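# Balance a wheel on a lever-released balancer

## Task

Push the balancer's lever down so the wheel is released, then shift the two weights on the tyre until the hub's level shows its bubble wholly within the printed ring. At the end the lever must stay down and both weights must sit fully on the tyre without the robot holding anything in place; release everything and move the grippers away.

## Robot and tools

Robot: two arms, left_arm and right_arm, facing each other across a table. left_arm's base is on the +y side; the names do not refer to image sides. Each has a parallel gripper whose fingers point along its own +x axis and close along its own y axis. The reported end_effector_position is the point between the finger pads, about 3 to 4 cm short of the tips.

Frame: one scene frame for everything. Origin at table centre, +z up, table surface at z = +0.020 m. Positions in metres, orientations as quaternions written w first (qw, qx, qy, qz). Reported hand positions can be somewhat wrong, especially when an arm is stretched out.

Row format (used by both motion tools): 16 numbers in one flat list covering both arms: left_arm x, y, z, qw, qx, qy, qz, opening, then right_arm x, y, z, qw, qx, qy, qz, opening. x, y, z and the quaternion are an absolute target pose for that gripper in the scene frame, not an offset. Opening is a scale from -1 to +1: +1 is fully open (0.088 m), empty fingers touch near -0.80, and anything below that closes no further. Full open to closed takes at least about 0.5 s.

execute_actions(actions): a list of actions; each action is a list of up to 15 rows, each row lasting one step of 1/30 s. If fewer than 15 rows are given, the last row is repeated to fill 15 steps. An empty list just reports state and images. An action is rejected for both arms if any target lies more than 0.6 m from that gripper's current position along any of its own axes; if the first action is malformed or fails that check against the latest state, nothing runs.

move(target, speed, blocking): target is one 16-number row; each gripper travels a straight line toward its pose and both paths finish together, lasting 0.5 to 10 s (cut off at 10 s). speed is the path's peak in m/s, 0.002 to 0.5, default 0.25; turning rate is capped at twice that in rad/s. The opening is applied at the start. Paths ignore obstacles and the other arm, and grippers may lag, drift or overshoot speed near full reach. Faster moves hit harder, and aiming deeper past a contact presses harder. blocking=false returns after 0.5 s while motion continues; then use wait(0) to check, and call wait or stop before any new execute_actions or move. The result adds a move: line giving the ending (done, off_target, moving, held, fault) plus limits (paced = pose clipped; held = some steps blocked, after which the arm may jump faster), and each gripper's remaining distance to its pose.

wait(seconds): 0 to 10 s; arms keep their last commands; returns early if a running move finishes. stop(): brakes a running move (needs space to stop; fingers continue). zoom_image(camera, region): region [x0, y0, x1, y1] in pixels, max 504x504, from one of cam_head_left, cam_head_right, cam_high, cam_low, cam_left_wrist, cam_right_wrist. finished_scene(scene): ends that scene (1 or 2) irreversibly and reports success; the goal must already hold steadily.

Controller behaviour: each step the commanded pose is limited to 70 mm and 16 degrees away from the measured pose, and orientation yields to position if both cannot be met. Far targets may need several actions; after an action the arm stops at its last clipped pose. Hand target lines show what the controller is currently driving toward. Friction may leave the gripper short or slightly tilted, and tiny moves may not happen, so check the resulting pose and correct tilt. To keep an arm still, resend its last reported pose and desired opening every call; to keep orientation, reuse the same quaternion rather than the drifted reported one. A pose unreachable line means the clearance check altered or blocked that arm's command.

Gripping: grip_measured is the finger opening on the command scale (the last Joint positions value gives metres). Readings can be off by about 1 mm, and under a firm squeeze read up to about 3 mm (0.061) narrower. To hold something, command about 0.07 below grip_measured; less for a gentler grip. Very thin parts (under 3 mm) get proportionally less force. Pad force tops out around 34 to 49 N.

Joint ranges (rad): waist -3.054..3.054, shoulder 0..3.142, elbow 0..2.356, wrist pitch -1.571..1.571, wrist yaw -1.571..1.571, wrist roll -3.142..3.142. Load limits (N m): waist 17.8, shoulder 22, elbow 22, wrist pitch 5.8, wrist yaw 5.78, wrist roll 5.42, including held weight. Reaching a limit stops that arm for 10 s and drops the rest of the call. Motors heat under load: warnings from 50 °C, a hold at 95 °C (OVER-TEMPERATURE FAULT), and power loss if they stay hot for 30 to 60 s.

Avoid: knocking anything off the table (task fails), arms colliding or pressing each other, drops, slams and hard shoves. Occasional disturbances may tug held parts or nudge loose ones. Time passes while replies are being written, with the robot holding its last command. Camera calibration lines give intrinsics K, distortion D and T_world_to_cam per camera; real poses may differ by a few degrees and millimetres, and results list changed camera numbers.

Each tool is called after "Emit:" by a JSON object that holds its "op" and its "data".

## Session

Emit:
{"op": "execute_actions", "data": {"actions": []}}

Scene clock: 0.00 s.
left_arm: end_effector_position=(+0.1621, +0.3289, +0.1515) grip_measured=+1.000 end_effector_quat_wxyz=(+0.183, +0.626, +0.190, -0.734) end_effector_velocity=(-0.001, +0.002, +0.001) end_effector_angular_velocity=(+0.008, -0.002, +0.004) | right_arm: end_effector_position=(+0.2986, -0.3508, +0.1541) grip_measured=+0.992 end_effector_quat_wxyz=(+0.845, -0.287, -0.015, +0.451) end_effector_velocity=(-0.002, -0.002, -0.002) end_effector_angular_velocity=(-0.004, +0.007, +0.001)
Joint positions: left_arm=[ 0.5    1.349  0.592 -0.919  0.112  1.991  0.088] | right_arm=[-1.369  1.856  0.126  1.416 -0.716 -0.749  0.088]
Joint velocities: left_arm=[-0.002 -0.007 -0.002 -0.007 -0.007 -0.007  0.   ] | right_arm=[-0.007 -0.002 -0.007 -0.007 -0.007 -0.007 -0.   ]
Heat: left arm: hottest shoulder 35 °C (+0.0 °C/min); right arm: hottest elbow 37 °C (+0.0 °C/min).
Hand target (left_arm): +0.162, +0.329, +0.152; +0.183, +0.626, +0.190, -0.734
Hand target (right_arm): +0.299, -0.351, +0.154; +0.845, -0.287, -0.015, +0.451
camera_calibration (this result's frames):
cam_left_wrist: T_world_to_cam=[[-0.539109, 0.840709, 0.0506931, -0.192924], [0.830147, 0.520248, 0.200493, -0.312751], [0.142183, 0.150171, -0.978383, 0.152034], [0, 0, 0, 1]] pos_world=[0.134006, 0.302069, 0.221231]
cam_right_wrist: T_world_to_cam=[[0.79399, -0.420647, 0.438903, -0.437888], [-0.00488833, -0.726356, -0.687301, -0.120366], [0.607911, 0.543565, -0.578776, 0.171312], [0, 0, 0, 1]] pos_world=[0.242948, -0.364744, 0.208613]

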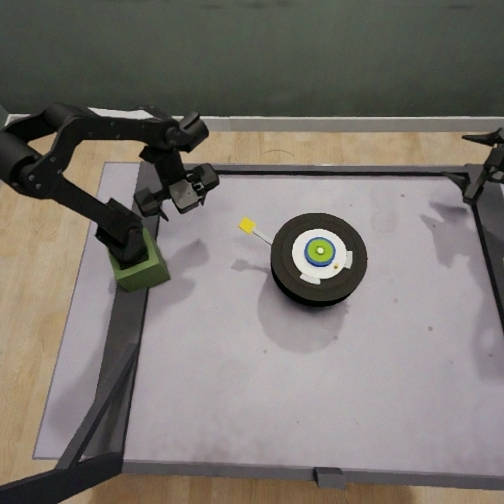

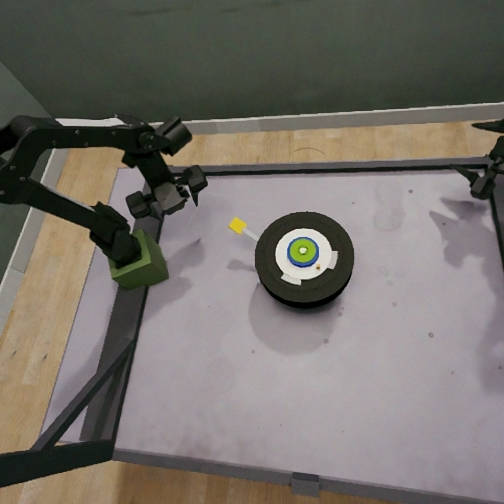

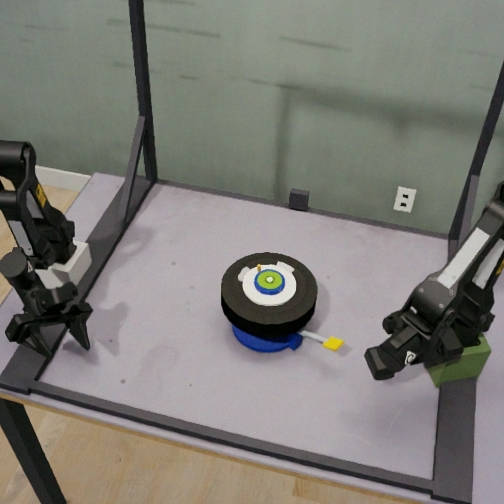

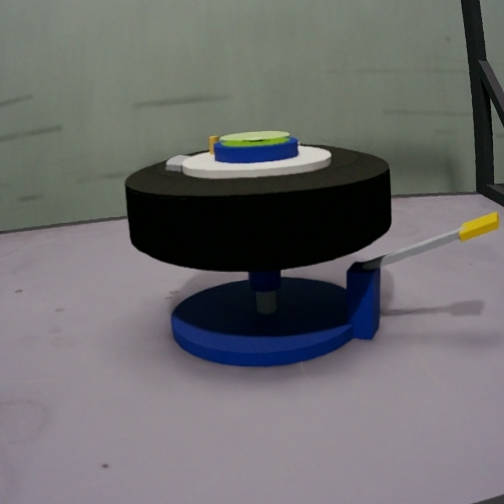

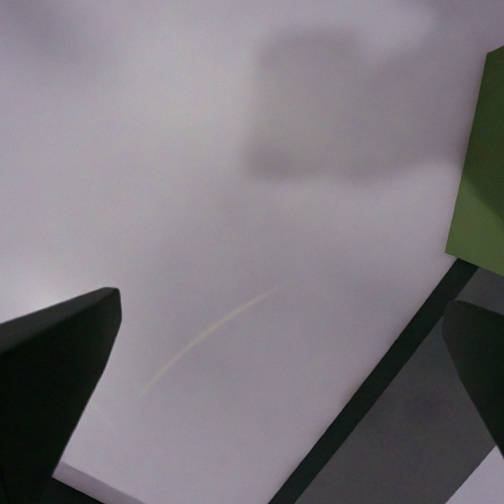

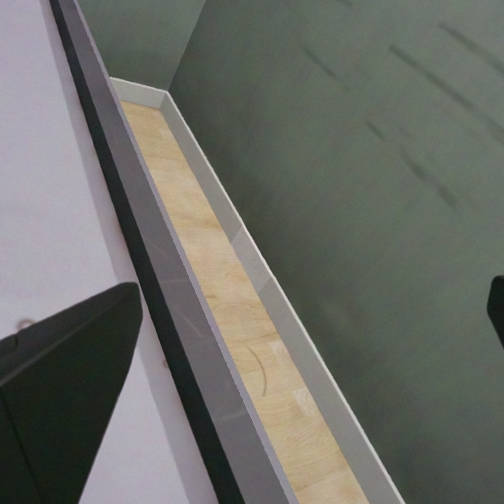

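Emit:
{"op": "move", "data": {"target": [0.122,0.182,0.205,0.408,0.522,0.314,-0.68,-0.85,0.2986,-0.3508,0.1541,0.845,-0.287,-0.015,0.451,1]}}

Scene clock: 13.77 s.
left_arm: end_effector_position=(+0.1220, +0.1864, +0.2029) grip_measured=-0.794 end_effector_quat_wxyz=(+0.405, +0.525, +0.315, -0.678) end_effector_velocity=(-0.002, +0.004, -0.001) end_effector_angular_velocity=(+0.024, +0.004, +0.001) | right_arm: end_effector_position=(+0.2986, -0.3508, +0.1541) grip_measured=+0.992 end_effector_quat_wxyz=(+0.845, -0.287, -0.015, +0.451) end_effector_velocity=(-0.003, +0.001, -0.003) end_effector_angular_velocity=(-0.006, +0.016, +0.011)
Joint positions: left_arm=[-0.027  1.446  0.879 -0.849  0.2    0.899  0.   ] | right_arm=[-1.369  1.856  0.126  1.416 -0.716 -0.749  0.088]
Joint velocities: left_arm=[-0.007  0.002  0.002 -0.022 -0.007 -0.007 -0.   ] | right_arm=[ 0.002 -0.002 -0.002 -0.022 -0.007 -0.007 -0.   ]
Heat: left arm: hottest shoulder 35 °C (+0.0 °C/min); right arm: hottest elbow 37 °C (+0.0 °C/min).
Hand target (left_arm): +0.123, +0.183, +0.204; -0.407, -0.526, -0.315, +0.677
Hand target (right_arm): +0.299, -0.351, +0.154; +0.845, -0.287, -0.015, +0.451
Off the commanded pose (left_arm): 0.005 m, 1 deg.
Off the commanded pose (right_arm): 0.000 m, 0 deg.
move: done
camera_calibration (this result's frames):
cam_left_wrist: T_world_to_cam=[[-0.898215, 0.43951, 0.00640545, 0.0302437], [0.438119, 0.894004, 0.0938478, -0.215792], [0.0355206, 0.0871018, -0.995566, 0.257722], [0, 0, 0, 1]] pos_world=[0.112554, 0.157179, 0.276638]
cam_right_wrist: T_world_to_cam=[[0.79399, -0.420647, 0.438903, -0.437888], [-0.00488833, -0.726356, -0.687301, -0.120366], [0.607911, 0.543565, -0.578776, 0.171312], [0, 0, 0, 1]] pos_world=[0.242948, -0.364744, 0.208613]

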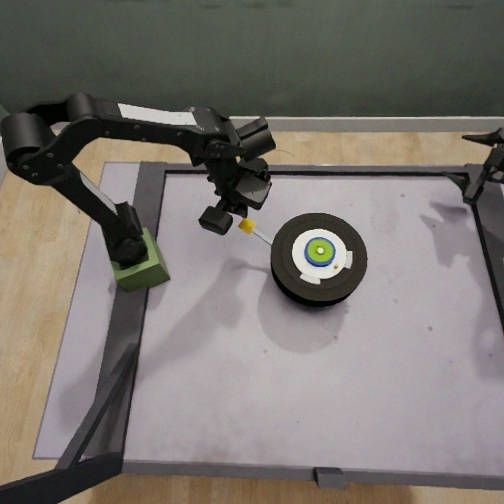

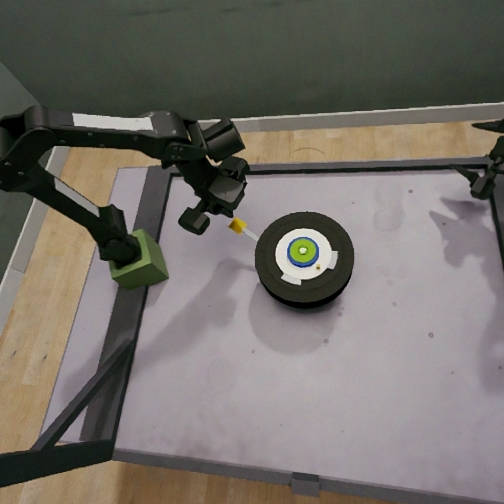

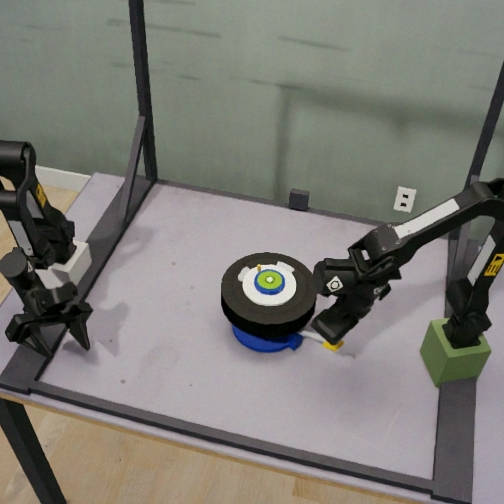

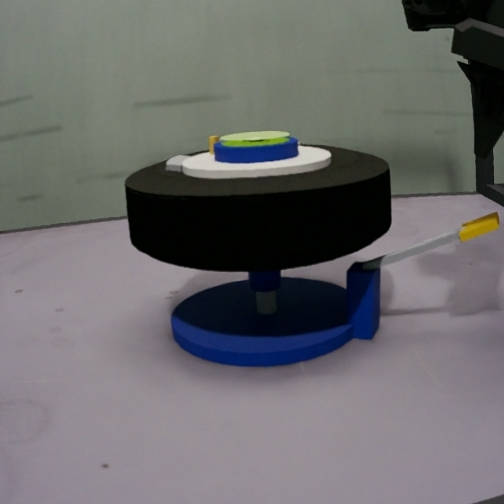

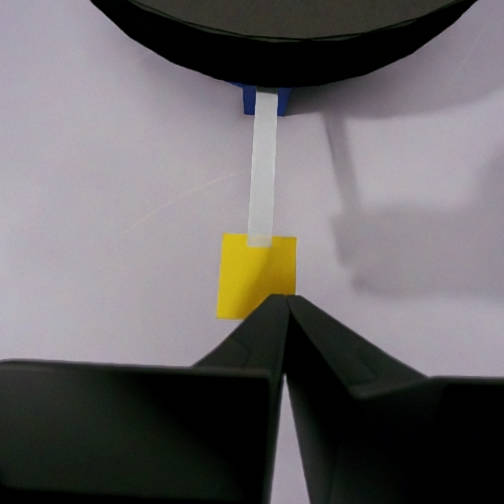

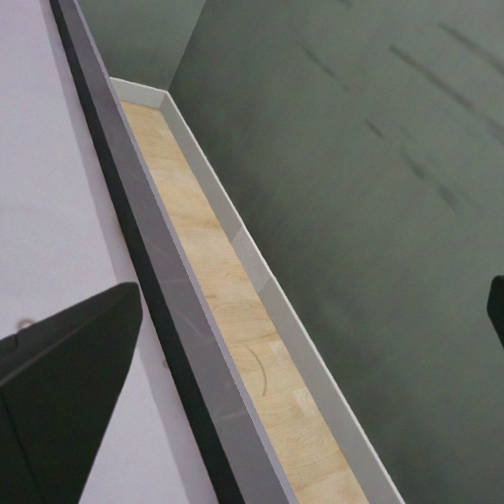

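Emit:
{"op": "move", "data": {"target": [0.132,0.185,0.097,0.408,0.522,0.314,-0.68,-0.85,0.2986,-0.3508,0.1541,0.845,-0.287,-0.015,0.451,1], "speed": 0.06}}

Emit:
{"op": "move", "data": {"target": [0.11,0.20,0.25,0.408,0.522,0.314,-0.68,0.4,0.2986,-0.3508,0.1541,0.845,-0.287,-0.015,0.451,1]}}

Emit:
{"op": "wait", "data": {"seconds": 4}}

Emit:
{"op": "zoom_image", "data": {"camera": "cam_head_right", "region": [253,202,353,302]}}

Scene clock: 23.57 s.
left_arm: end_effector_position=(+0.1327, +0.1825, +0.1014) grip_measured=-0.794 end_effector_quat_wxyz=(+0.413, +0.523, +0.309, -0.679) end_effector_velocity=(+0.000, +0.001, -0.002) end_effector_angular_velocity=(+0.006, -0.004, +0.006) | right_arm: end_effector_position=(+0.2986, -0.3508, +0.1541) grip_measured=+0.992 end_effector_quat_wxyz=(+0.845, -0.287, -0.015, +0.451) end_effector_velocity=(+0.001, -0.001, -0.002) end_effector_angular_velocity=(-0.017, -0.010, -0.004)
Joint positions: left_arm=[ 0.008  1.709  0.658 -0.352  0.208  0.93   0.   ] | right_arm=[-1.369  1.856  0.126  1.416 -0.716 -0.749  0.088]
Joint velocities: left_arm=[-0.002  0.007 -0.002  0.007 -0.007 -0.007  0.   ] | right_arm=[-0.002  0.002  0.002 -0.007  0.007 -0.022  0.   ]
Heat: left arm: hottest shoulder 35 °C (+0.0 °C/min); right arm: hottest elbow 36 °C (-2.5 °C/min).
Hand target (left_arm): +0.131, +0.186, +0.097; -0.408, -0.522, -0.314, +0.680
Hand target (right_arm): +0.299, -0.351, +0.154; +0.845, -0.287, -0.015, +0.451
Off the commanded pose (left_arm): 0.005 m, 1 deg.
Off the commanded pose (right_arm): 0.000 m, 0 deg.
move: done
camera_calibration (this result's frames):
cam_left_wrist: T_world_to_cam=[[-0.900079, 0.435671, -0.00702137, 0.0445607], [0.433833, 0.897549, 0.078701, -0.206054], [0.0405898, 0.067791, -0.996874, 0.159517], [0, 0, 0, 1]] pos_world=[0.123026, 0.154716, 0.175548]
cam_right_wrist: T_world_to_cam=[[0.79399, -0.420647, 0.438903, -0.437888], [-0.00488833, -0.726356, -0.687301, -0.120366], [0.607911, 0.543565, -0.578776, 0.171312], [0, 0, 0, 1]] pos_world=[0.242948, -0.364744, 0.208613]

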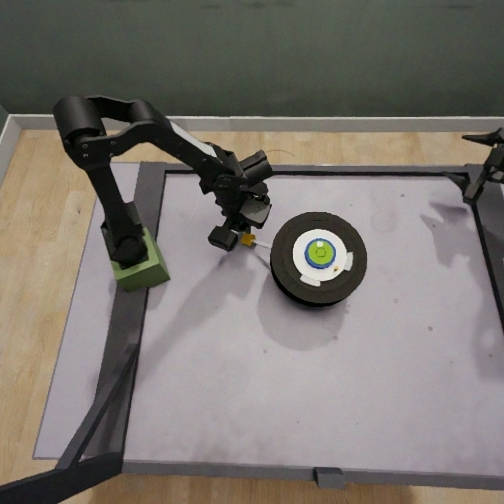

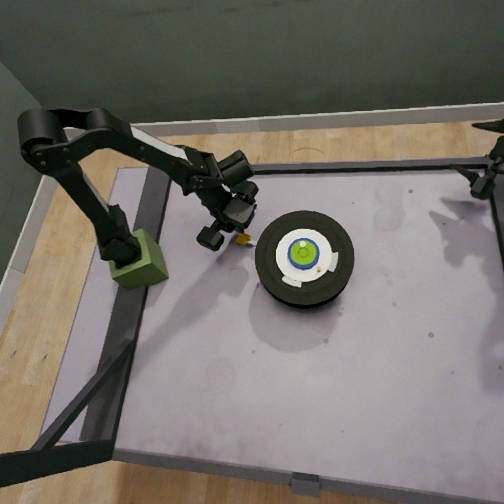

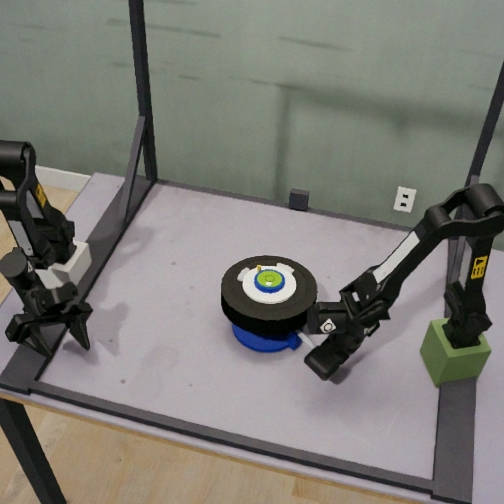

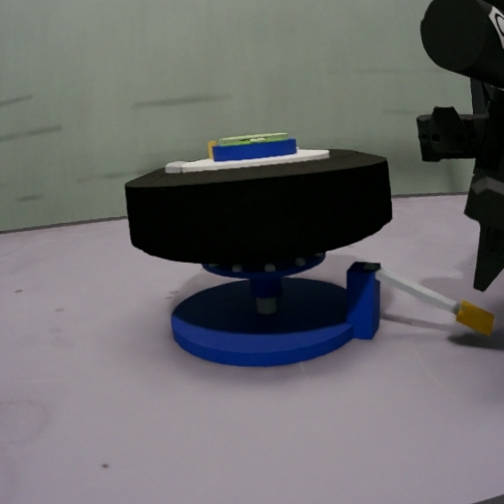

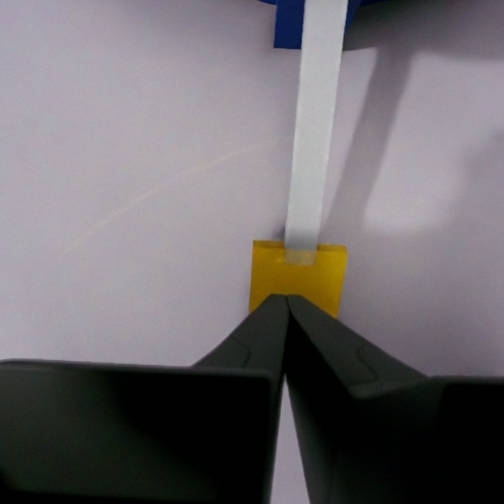

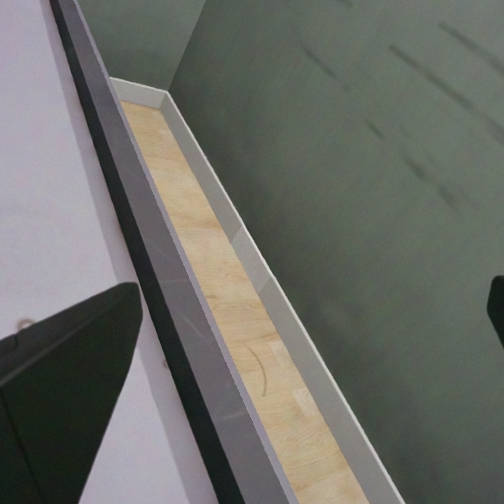

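Scene clock: 24.77 s.
left_arm: end_effector_position=(+0.1103, +0.2005, +0.2452) grip_measured=+0.398 end_effector_quat_wxyz=(+0.403, +0.522, +0.319, -0.681) end_effector_velocity=(+0.001, +0.002, +0.001) end_effector_angular_velocity=(+0.007, -0.019, +0.003) | right_arm: end_effector_position=(+0.2986, -0.3508, +0.1541) grip_measured=+0.992 end_effector_quat_wxyz=(+0.845, -0.287, -0.015, +0.451) end_effector_velocity=(-0.001, -0.002, -0.002) end_effector_angular_velocity=(-0.009, +0.006, -0.008)
Joint positions: left_arm=[-0.043  1.341  0.966 -1.046  0.207  0.88   0.058] | right_arm=[-1.369  1.856  0.126  1.416 -0.716 -0.749  0.088]
Joint velocities: left_arm=[-0.007 -0.007  0.002 -0.007 -0.022 -0.007  0.   ] | right_arm=[-0.002 -0.002 -0.007 -0.007  0.007 -0.007 -0.   ]
Heat: left arm: hottest shoulder 35 °C (+0.0 °C/min); right arm: hottest elbow 36 °C (-2.4 °C/min).
Hand target (left_arm): +0.111, +0.199, +0.250; -0.408, -0.522, -0.314, +0.680
Hand target (right_arm): +0.299, -0.351, +0.154; +0.845, -0.287, -0.015, +0.451
Off the commanded pose (left_arm): 0.005 m, 1 deg.
Off the commanded pose (right_arm): 0.000 m, 0 deg.
move: done
camera_calibration (this result's frames):
cam_left_wrist: T_world_to_cam=[[-0.899007, 0.437529, 0.0188519, 0.0107273], [0.437317, 0.89462, 0.0916997, -0.226847], [0.023256, 0.0906829, -0.995608, 0.299656], [0, 0, 0, 1]] pos_world=[0.101879, 0.171075, 0.31894]
cam_right_wrist: T_world_to_cam=[[0.79399, -0.420647, 0.438903, -0.437888], [-0.00488833, -0.726356, -0.687301, -0.120366], [0.607911, 0.543565, -0.578776, 0.171312], [0, 0, 0, 1]] pos_world=[0.242948, -0.364744, 0.208613]

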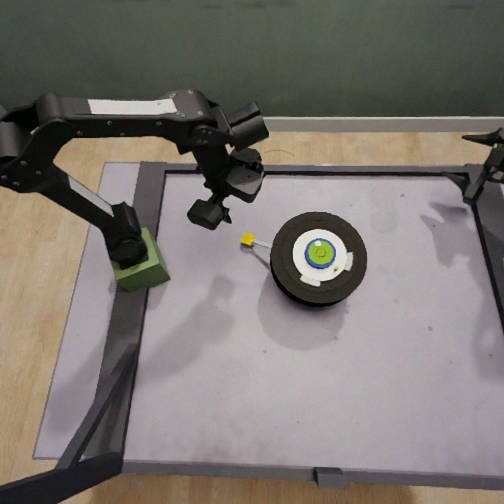

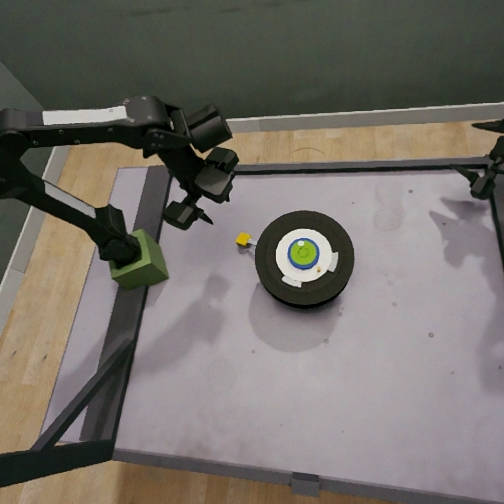

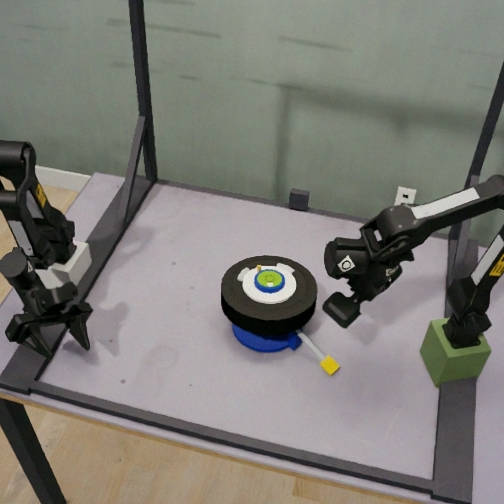

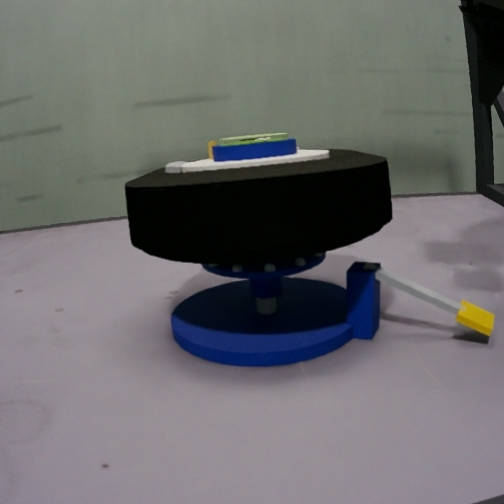

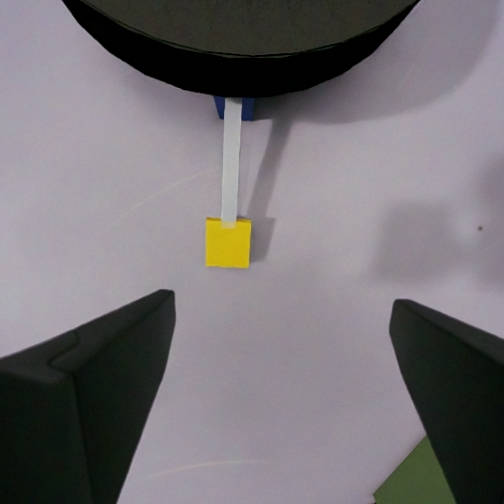

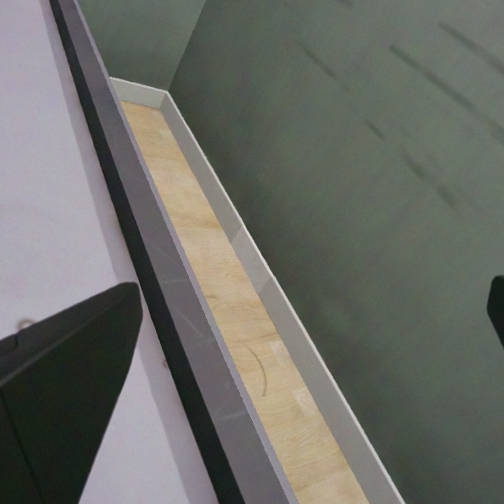

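Scene clock: 28.77 s.
left_arm: end_effector_position=(+0.1103, +0.2007, +0.2454) grip_measured=+0.398 end_effector_quat_wxyz=(+0.403, +0.522, +0.320, -0.680) end_effector_velocity=(-0.002, +0.005, -0.001) end_effector_angular_velocity=(+0.022, +0.000, -0.008) | right_arm: end_effector_position=(+0.2986, -0.3508, +0.1541) grip_measured=+0.992 end_effector_quat_wxyz=(+0.845, -0.287, -0.015, +0.451) end_effector_velocity=(-0.001, -0.001, +0.002) end_effector_angular_velocity=(-0.001, -0.012, +0.001)
Joint positions: left_arm=[-0.043  1.341  0.966 -1.047  0.206  0.88   0.058] | right_arm=[-1.369  1.856  0.126  1.416 -0.716 -0.749  0.088]
Joint velocities: left_arm=[-0.002 -0.002 -0.002 -0.022 -0.007  0.007 -0.   ] | right_arm=[-0.007 -0.007 -0.007  0.007 -0.007 -0.007  0.   ]
Heat: left arm: hottest shoulder 36 °C (+2.1 °C/min); right arm: hottest elbow 36 °C (-2.1 °C/min).
Hand target (left_arm): +0.111, +0.199, +0.250; -0.408, -0.522, -0.314, +0.680
Hand target (right_arm): +0.299, -0.351, +0.154; +0.845, -0.287, -0.015, +0.451
Off the commanded pose (left_arm): 0.005 m, 1 deg.
Off the commanded pose (right_arm): 0.000 m, 0 deg.
wait: 4.00 s; at rest by 0.17 s
camera_calibration (this result's frames):
cam_left_wrist: T_world_to_cam=[[-0.899032, 0.437462, 0.019184, 0.0105938], [0.437262, 0.894567, 0.0924794, -0.227165], [0.0232948, 0.0915305, -0.99553, 0.299603], [0, 0, 0, 1]] pos_world=[0.101876, 0.171157, 0.319069]
cam_right_wrist: T_world_to_cam=[[0.79399, -0.420647, 0.438903, -0.437888], [-0.00488833, -0.726356, -0.687301, -0.120366], [0.607911, 0.543565, -0.578776, 0.171312], [0, 0, 0, 1]] pos_world=[0.242948, -0.364744, 0.208613]

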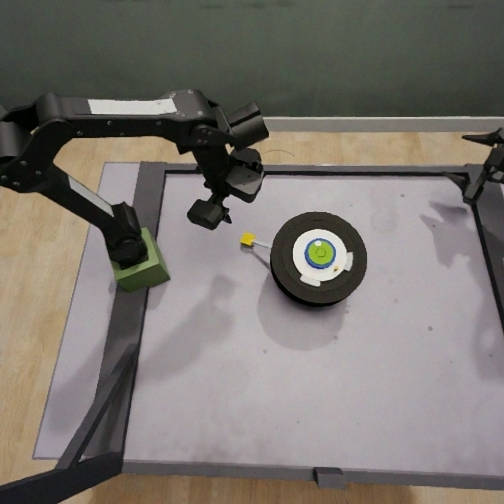

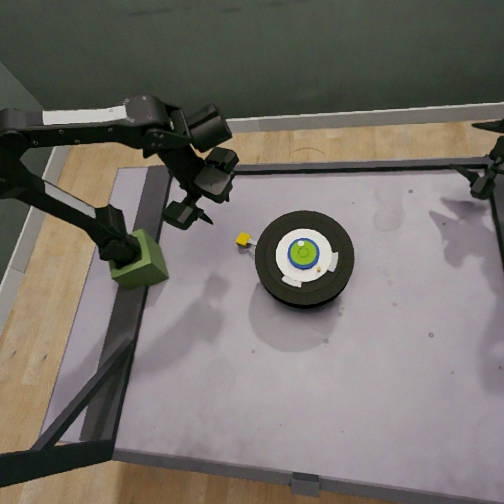

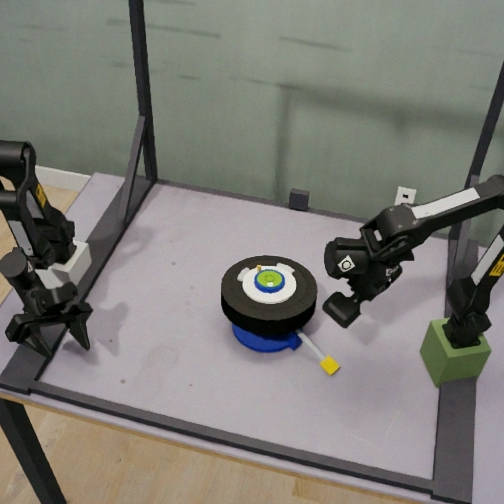

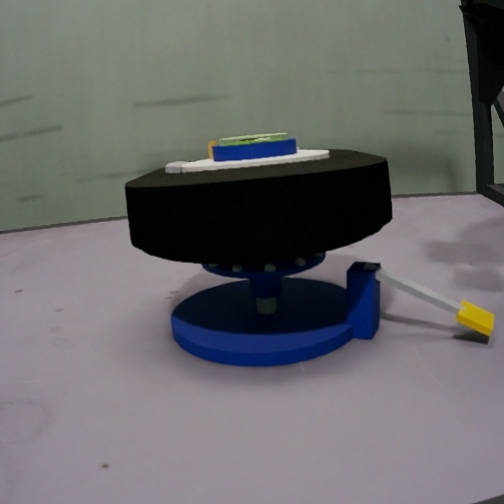

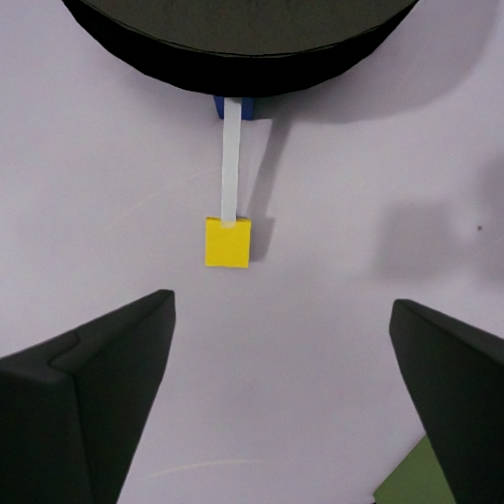

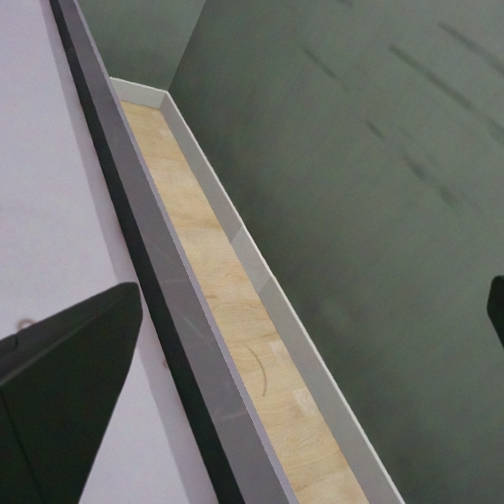

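Region (253, 202, 353, 302) of cam_head_right's 504x504 image, scaled by 5.040, with more detail than that image has.

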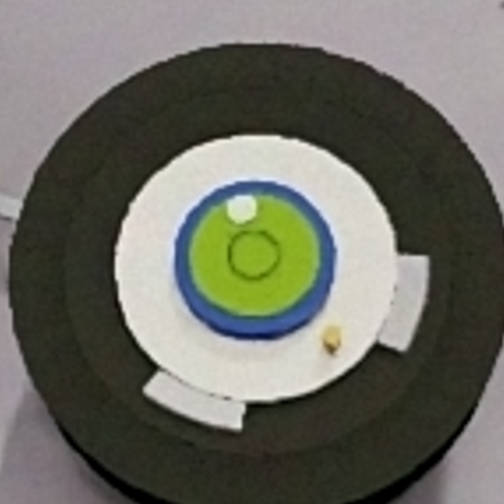

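Emit:
{"op": "move", "data": {"target": [-0.031,0.046,0.235,0.694,0.135,0.694,-0.135,0.4,0.2986,-0.3508,0.1541,0.845,-0.287,-0.015,0.451,1], "speed": 0.35}}

Emit:
{"op": "move", "data": {"target": [-0.031,0.046,0.195,0.694,0.135,0.694,-0.135,0.4,0.2986,-0.3508,0.1541,0.845,-0.287,-0.015,0.451,1], "speed": 0.05}}

Scene clock: 42.50 s.
left_arm: end_effector_position=(-0.0279, +0.0489, +0.2371) grip_measured=+0.398 end_effector_quat_wxyz=(+0.699, +0.135, +0.689, -0.136) end_effector_velocity=(+0.001, +0.003, +0.001) end_effector_angular_velocity=(+0.015, -0.010, +0.020) | right_arm: end_effector_position=(+0.2986, -0.3508, +0.1541) grip_measured=+0.992 end_effector_quat_wxyz=(+0.845, -0.287, -0.015, +0.451) end_effector_velocity=(-0.001, -0.000, -0.001) end_effector_angular_velocity=(-0.003, +0.002, +0.006)
Joint positions: left_arm=[-0.637  2.044  1.747 -1.273 -0.013 -1.371  0.058] | right_arm=[-1.369  1.856  0.126  1.416 -0.716 -0.749  0.088]
Joint velocities: left_arm=[-0.002  0.002  0.007 -0.022 -0.007 -0.022 -0.   ] | right_arm=[-0.002 -0.002 -0.002 -0.007 -0.007 -0.007  0.   ]
Heat: left arm: hottest elbow 38 °C (+4.2 °C/min); right arm: hottest elbow 36 °C (-1.4 °C/min).
Hand target (left_arm): -0.030, +0.047, +0.234; +0.697, +0.137, +0.691, -0.133
Hand target (right_arm): +0.299, -0.351, +0.154; +0.845, -0.287, -0.015, +0.451
Off the commanded pose (left_arm): 0.005 m, 1 deg.
Off the commanded pose (right_arm): 0.000 m, 0 deg.
move: done
camera_calibration (this result's frames):
cam_left_wrist: T_world_to_cam=[[-0.342103, -0.939644, -0.00589109, 0.0416545], [-0.88901, 0.321625, 0.325911, -0.0945278], [-0.304346, 0.116732, -0.945382, 0.286221], [0, 0, 0, 1]] pos_world=[0.0173241, 0.0361316, 0.301642]
cam_right_wrist: T_world_to_cam=[[0.79399, -0.420647, 0.438903, -0.437888], [-0.00488833, -0.726356, -0.687301, -0.120366], [0.607911, 0.543565, -0.578776, 0.171312], [0, 0, 0, 1]] pos_world=[0.242948, -0.364744, 0.208613]

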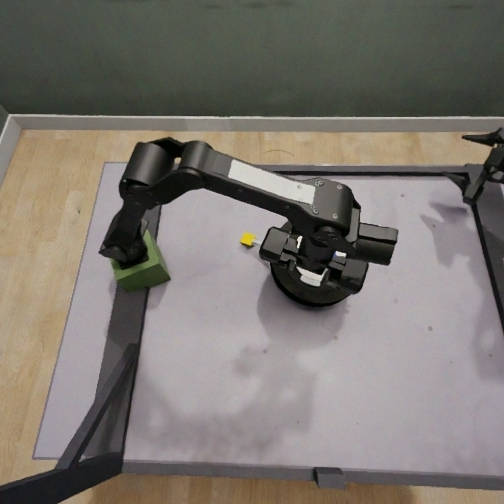

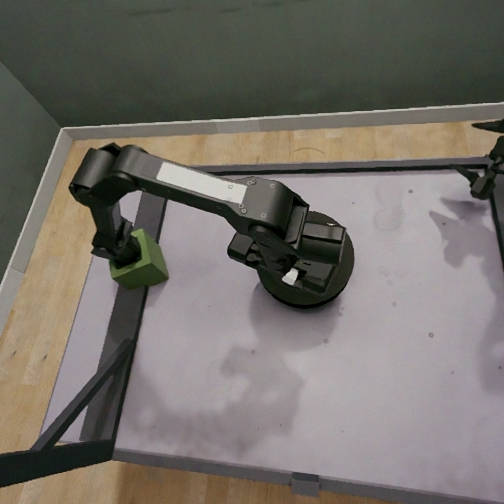

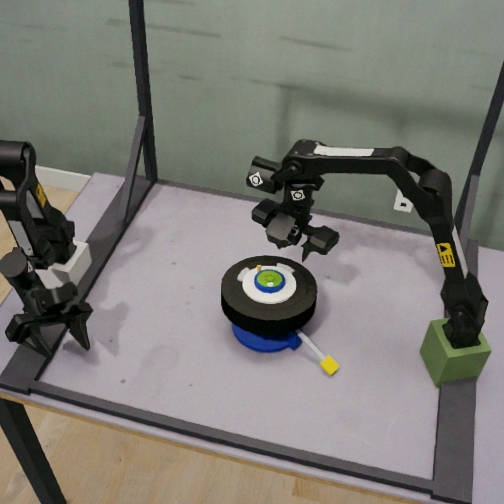

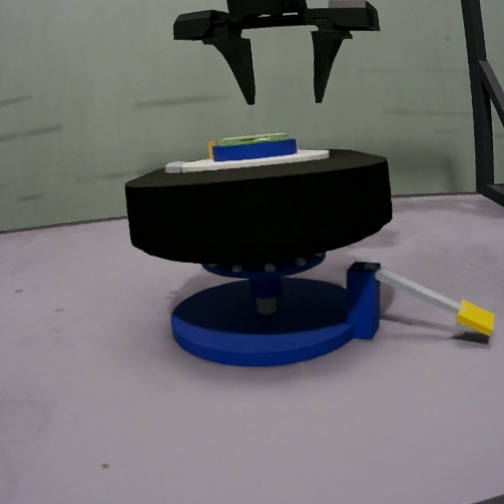

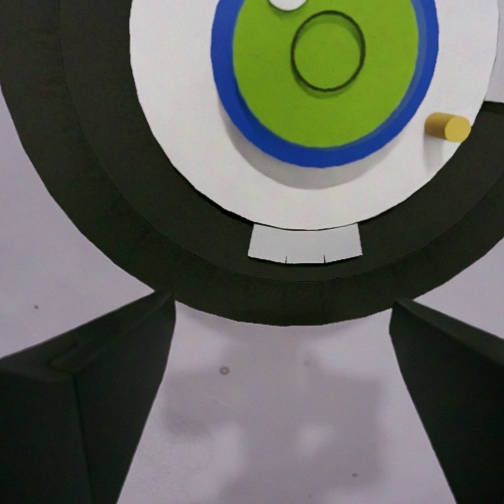

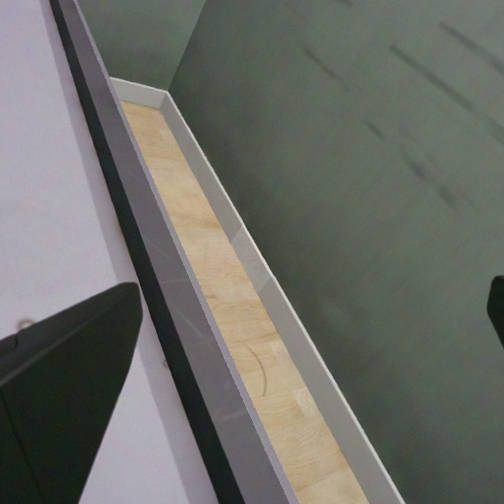

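Scene clock: 43.70 s.
left_arm: end_effector_position=(-0.0302, +0.0441, +0.2023) grip_measured=+0.398 end_effector_quat_wxyz=(+0.696, +0.129, +0.692, -0.143) end_effector_velocity=(-0.002, -0.000, -0.002) end_effector_angular_velocity=(-0.001, +0.008, +0.034) | right_arm: end_effector_position=(+0.2986, -0.3508, +0.1541) grip_measured=+0.992 end_effector_quat_wxyz=(+0.845, -0.287, -0.015, +0.451) end_effector_velocity=(-0.001, +0.000, +0.002) end_effector_angular_velocity=(+0.011, +0.004, +0.012)
Joint positions: left_arm=[-0.637  2.066  1.64  -1.126 -0.005 -1.371  0.058] | right_arm=[-1.369  1.856  0.126  1.416 -0.716 -0.749  0.088]
Joint velocities: left_arm=[-0.002  0.002 -0.002  0.007  0.007 -0.037 -0.   ] | right_arm=[-0.007 -0.007  0.002 -0.007 -0.022  0.007 -0.   ]
Heat: left arm: hottest elbow 38 °C (+4.1 °C/min); right arm: hottest elbow 36 °C (-1.4 °C/min).
Hand target (left_arm): -0.031, +0.047, +0.195; +0.694, +0.135, +0.694, -0.135
Hand target (right_arm): +0.299, -0.351, +0.154; +0.845, -0.287, -0.015, +0.451
Off the commanded pose (left_arm): 0.008 m, 1 deg.
Off the commanded pose (right_arm): 0.000 m, 0 deg.
move: done
camera_calibration (this result's frames):
cam_left_wrist: T_world_to_cam=[[-0.342141, -0.93955, 0.0135971, 0.0321987], [-0.885031, 0.327082, 0.331266, -0.0848402], [-0.315689, 0.101306, -0.943439, 0.253134], [0, 0, 0, 1]] pos_world=[0.0158418, 0.032358, 0.266483]
cam_right_wrist: T_world_to_cam=[[0.79399, -0.420647, 0.438903, -0.437888], [-0.00488833, -0.726356, -0.687301, -0.120366], [0.607911, 0.543565, -0.578776, 0.171312], [0, 0, 0, 1]] pos_world=[0.242948, -0.364744, 0.208613]

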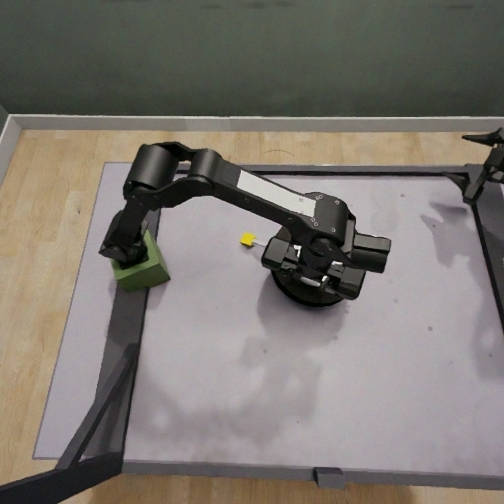

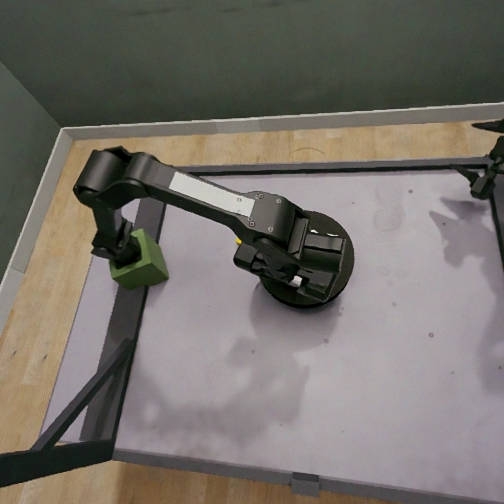

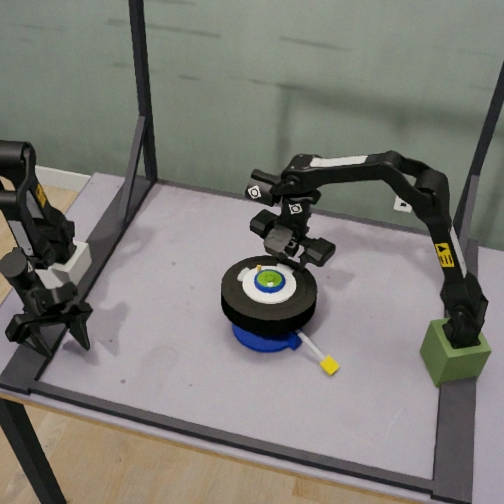

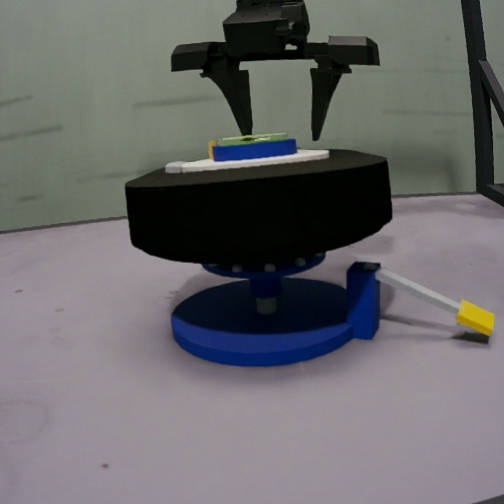

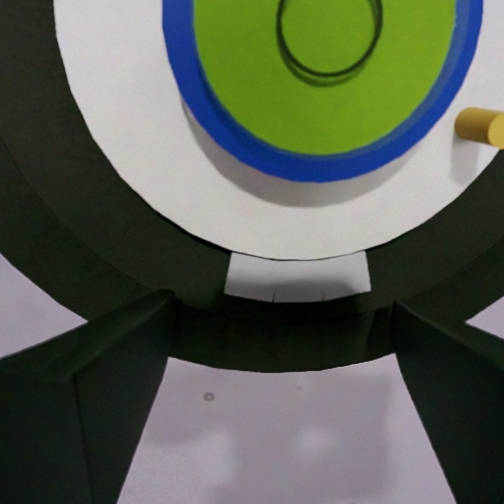

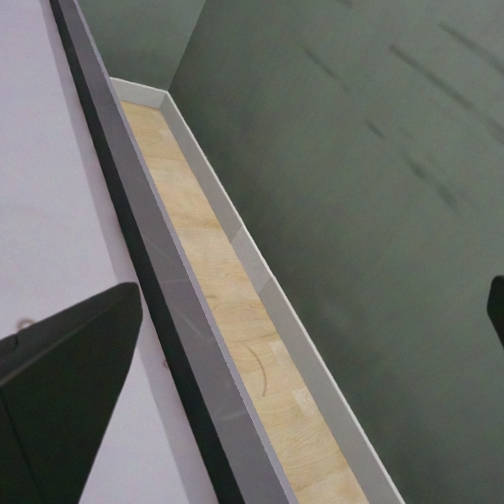

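Emit:
{"op": "execute_actions", "data": {"actions": [[[-0.023,0.039,0.192,0.694,0.135,0.694,-0.135,0.35,0.2986,-0.3508,0.1541,0.845,-0.287,-0.015,0.451,1]],[[-0.023,0.039,0.184,0.694,0.135,0.694,-0.135,0.35,0.2986,-0.3508,0.1541,0.845,-0.287,-0.015,0.451,1]],[[-0.023,0.039,0.179,0.694,0.135,0.694,-0.135,0.35,0.2986,-0.3508,0.1541,0.845,-0.287,-0.015,0.451,1]]]}}

Scene clock: 50.10 s.
left_arm: end_effector_position=(-0.0240, +0.0370, +0.1887) grip_measured=+0.352 end_effector_quat_wxyz=(+0.695, +0.127, +0.694, -0.142) end_effector_velocity=(+0.005, +0.003, -0.001) end_effector_angular_velocity=(+0.006, -0.037, +0.035) | right_arm: end_effector_position=(+0.2986, -0.3508, +0.1541) grip_measured=+0.992 end_effector_quat_wxyz=(+0.845, -0.287, -0.015, +0.451) end_effector_velocity=(-0.004, +0.003, -0.002) end_effector_angular_velocity=(+0.000, +0.008, +0.025)
Joint positions: left_arm=[-0.617  2.098  1.634 -1.085 -0.001 -1.355  0.056] | right_arm=[-1.369  1.856  0.126  1.416 -0.716 -0.749  0.088]
Joint velocities: left_arm=[-0.002 -0.002 -0.007 -0.007 -0.037 -0.037 -0.   ] | right_arm=[ 0.002  0.002 -0.002 -0.007 -0.022 -0.007 -0.   ]
Heat: left arm: hottest shoulder 37 °C (+2.4 °C/min); right arm: hottest elbow 36 °C (-1.2 °C/min).
Hand target (left_arm): -0.023, +0.039, +0.179; +0.694, +0.135, +0.694, -0.135
Hand target (right_arm): +0.299, -0.351, +0.154; +0.845, -0.287, -0.015, +0.451
Off the commanded pose (left_arm): 0.010 m, 1 deg.
Off the commanded pose (right_arm): 0.000 m, 0 deg.
camera_calibration (this result's frames):
cam_left_wrist: T_world_to_cam=[[-0.33821, -0.940934, 0.0160263, 0.0276117], [-0.885119, 0.32384, 0.334205, -0.0729458], [-0.319655, 0.0988462, -0.942364, 0.242733], [0, 0, 0, 1]] pos_world=[0.0223634, 0.0256104, 0.252679]
cam_right_wrist: T_world_to_cam=[[0.79399, -0.420647, 0.438903, -0.437888], [-0.00488833, -0.726356, -0.687301, -0.120366], [0.607911, 0.543565, -0.578776, 0.171312], [0, 0, 0, 1]] pos_world=[0.242948, -0.364744, 0.208613]

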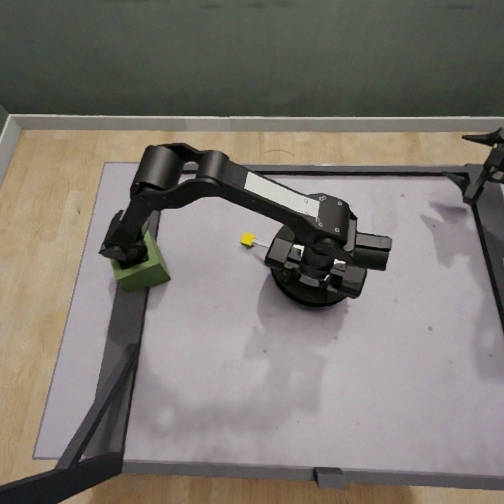

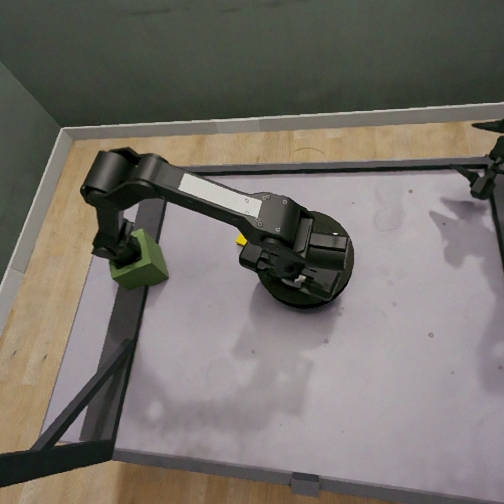

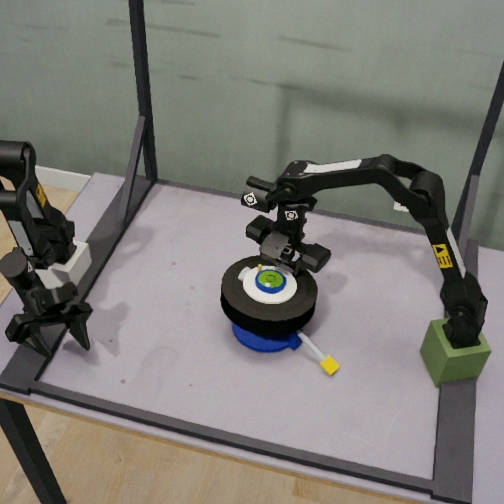

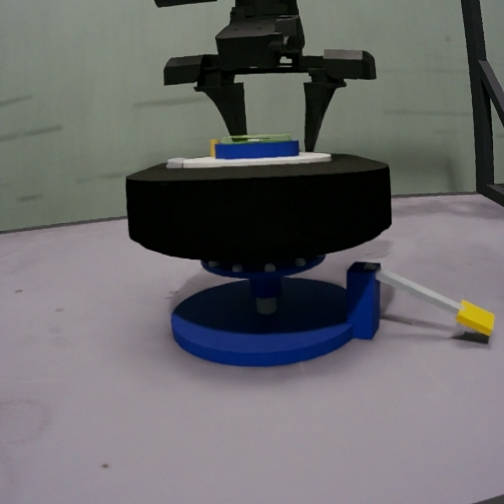

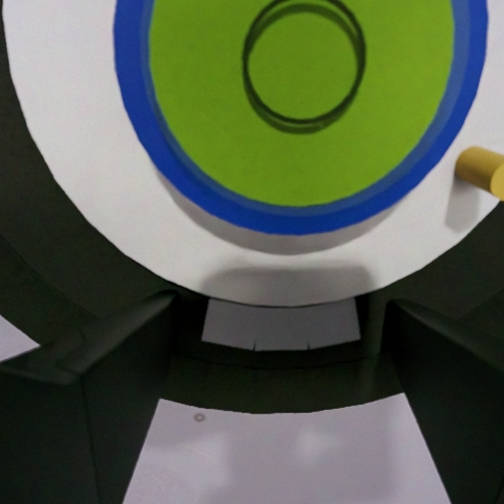

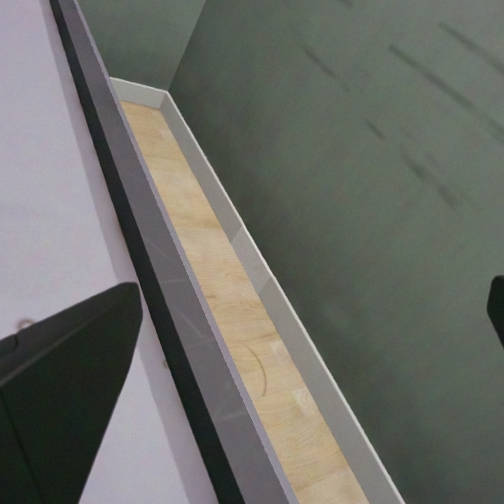

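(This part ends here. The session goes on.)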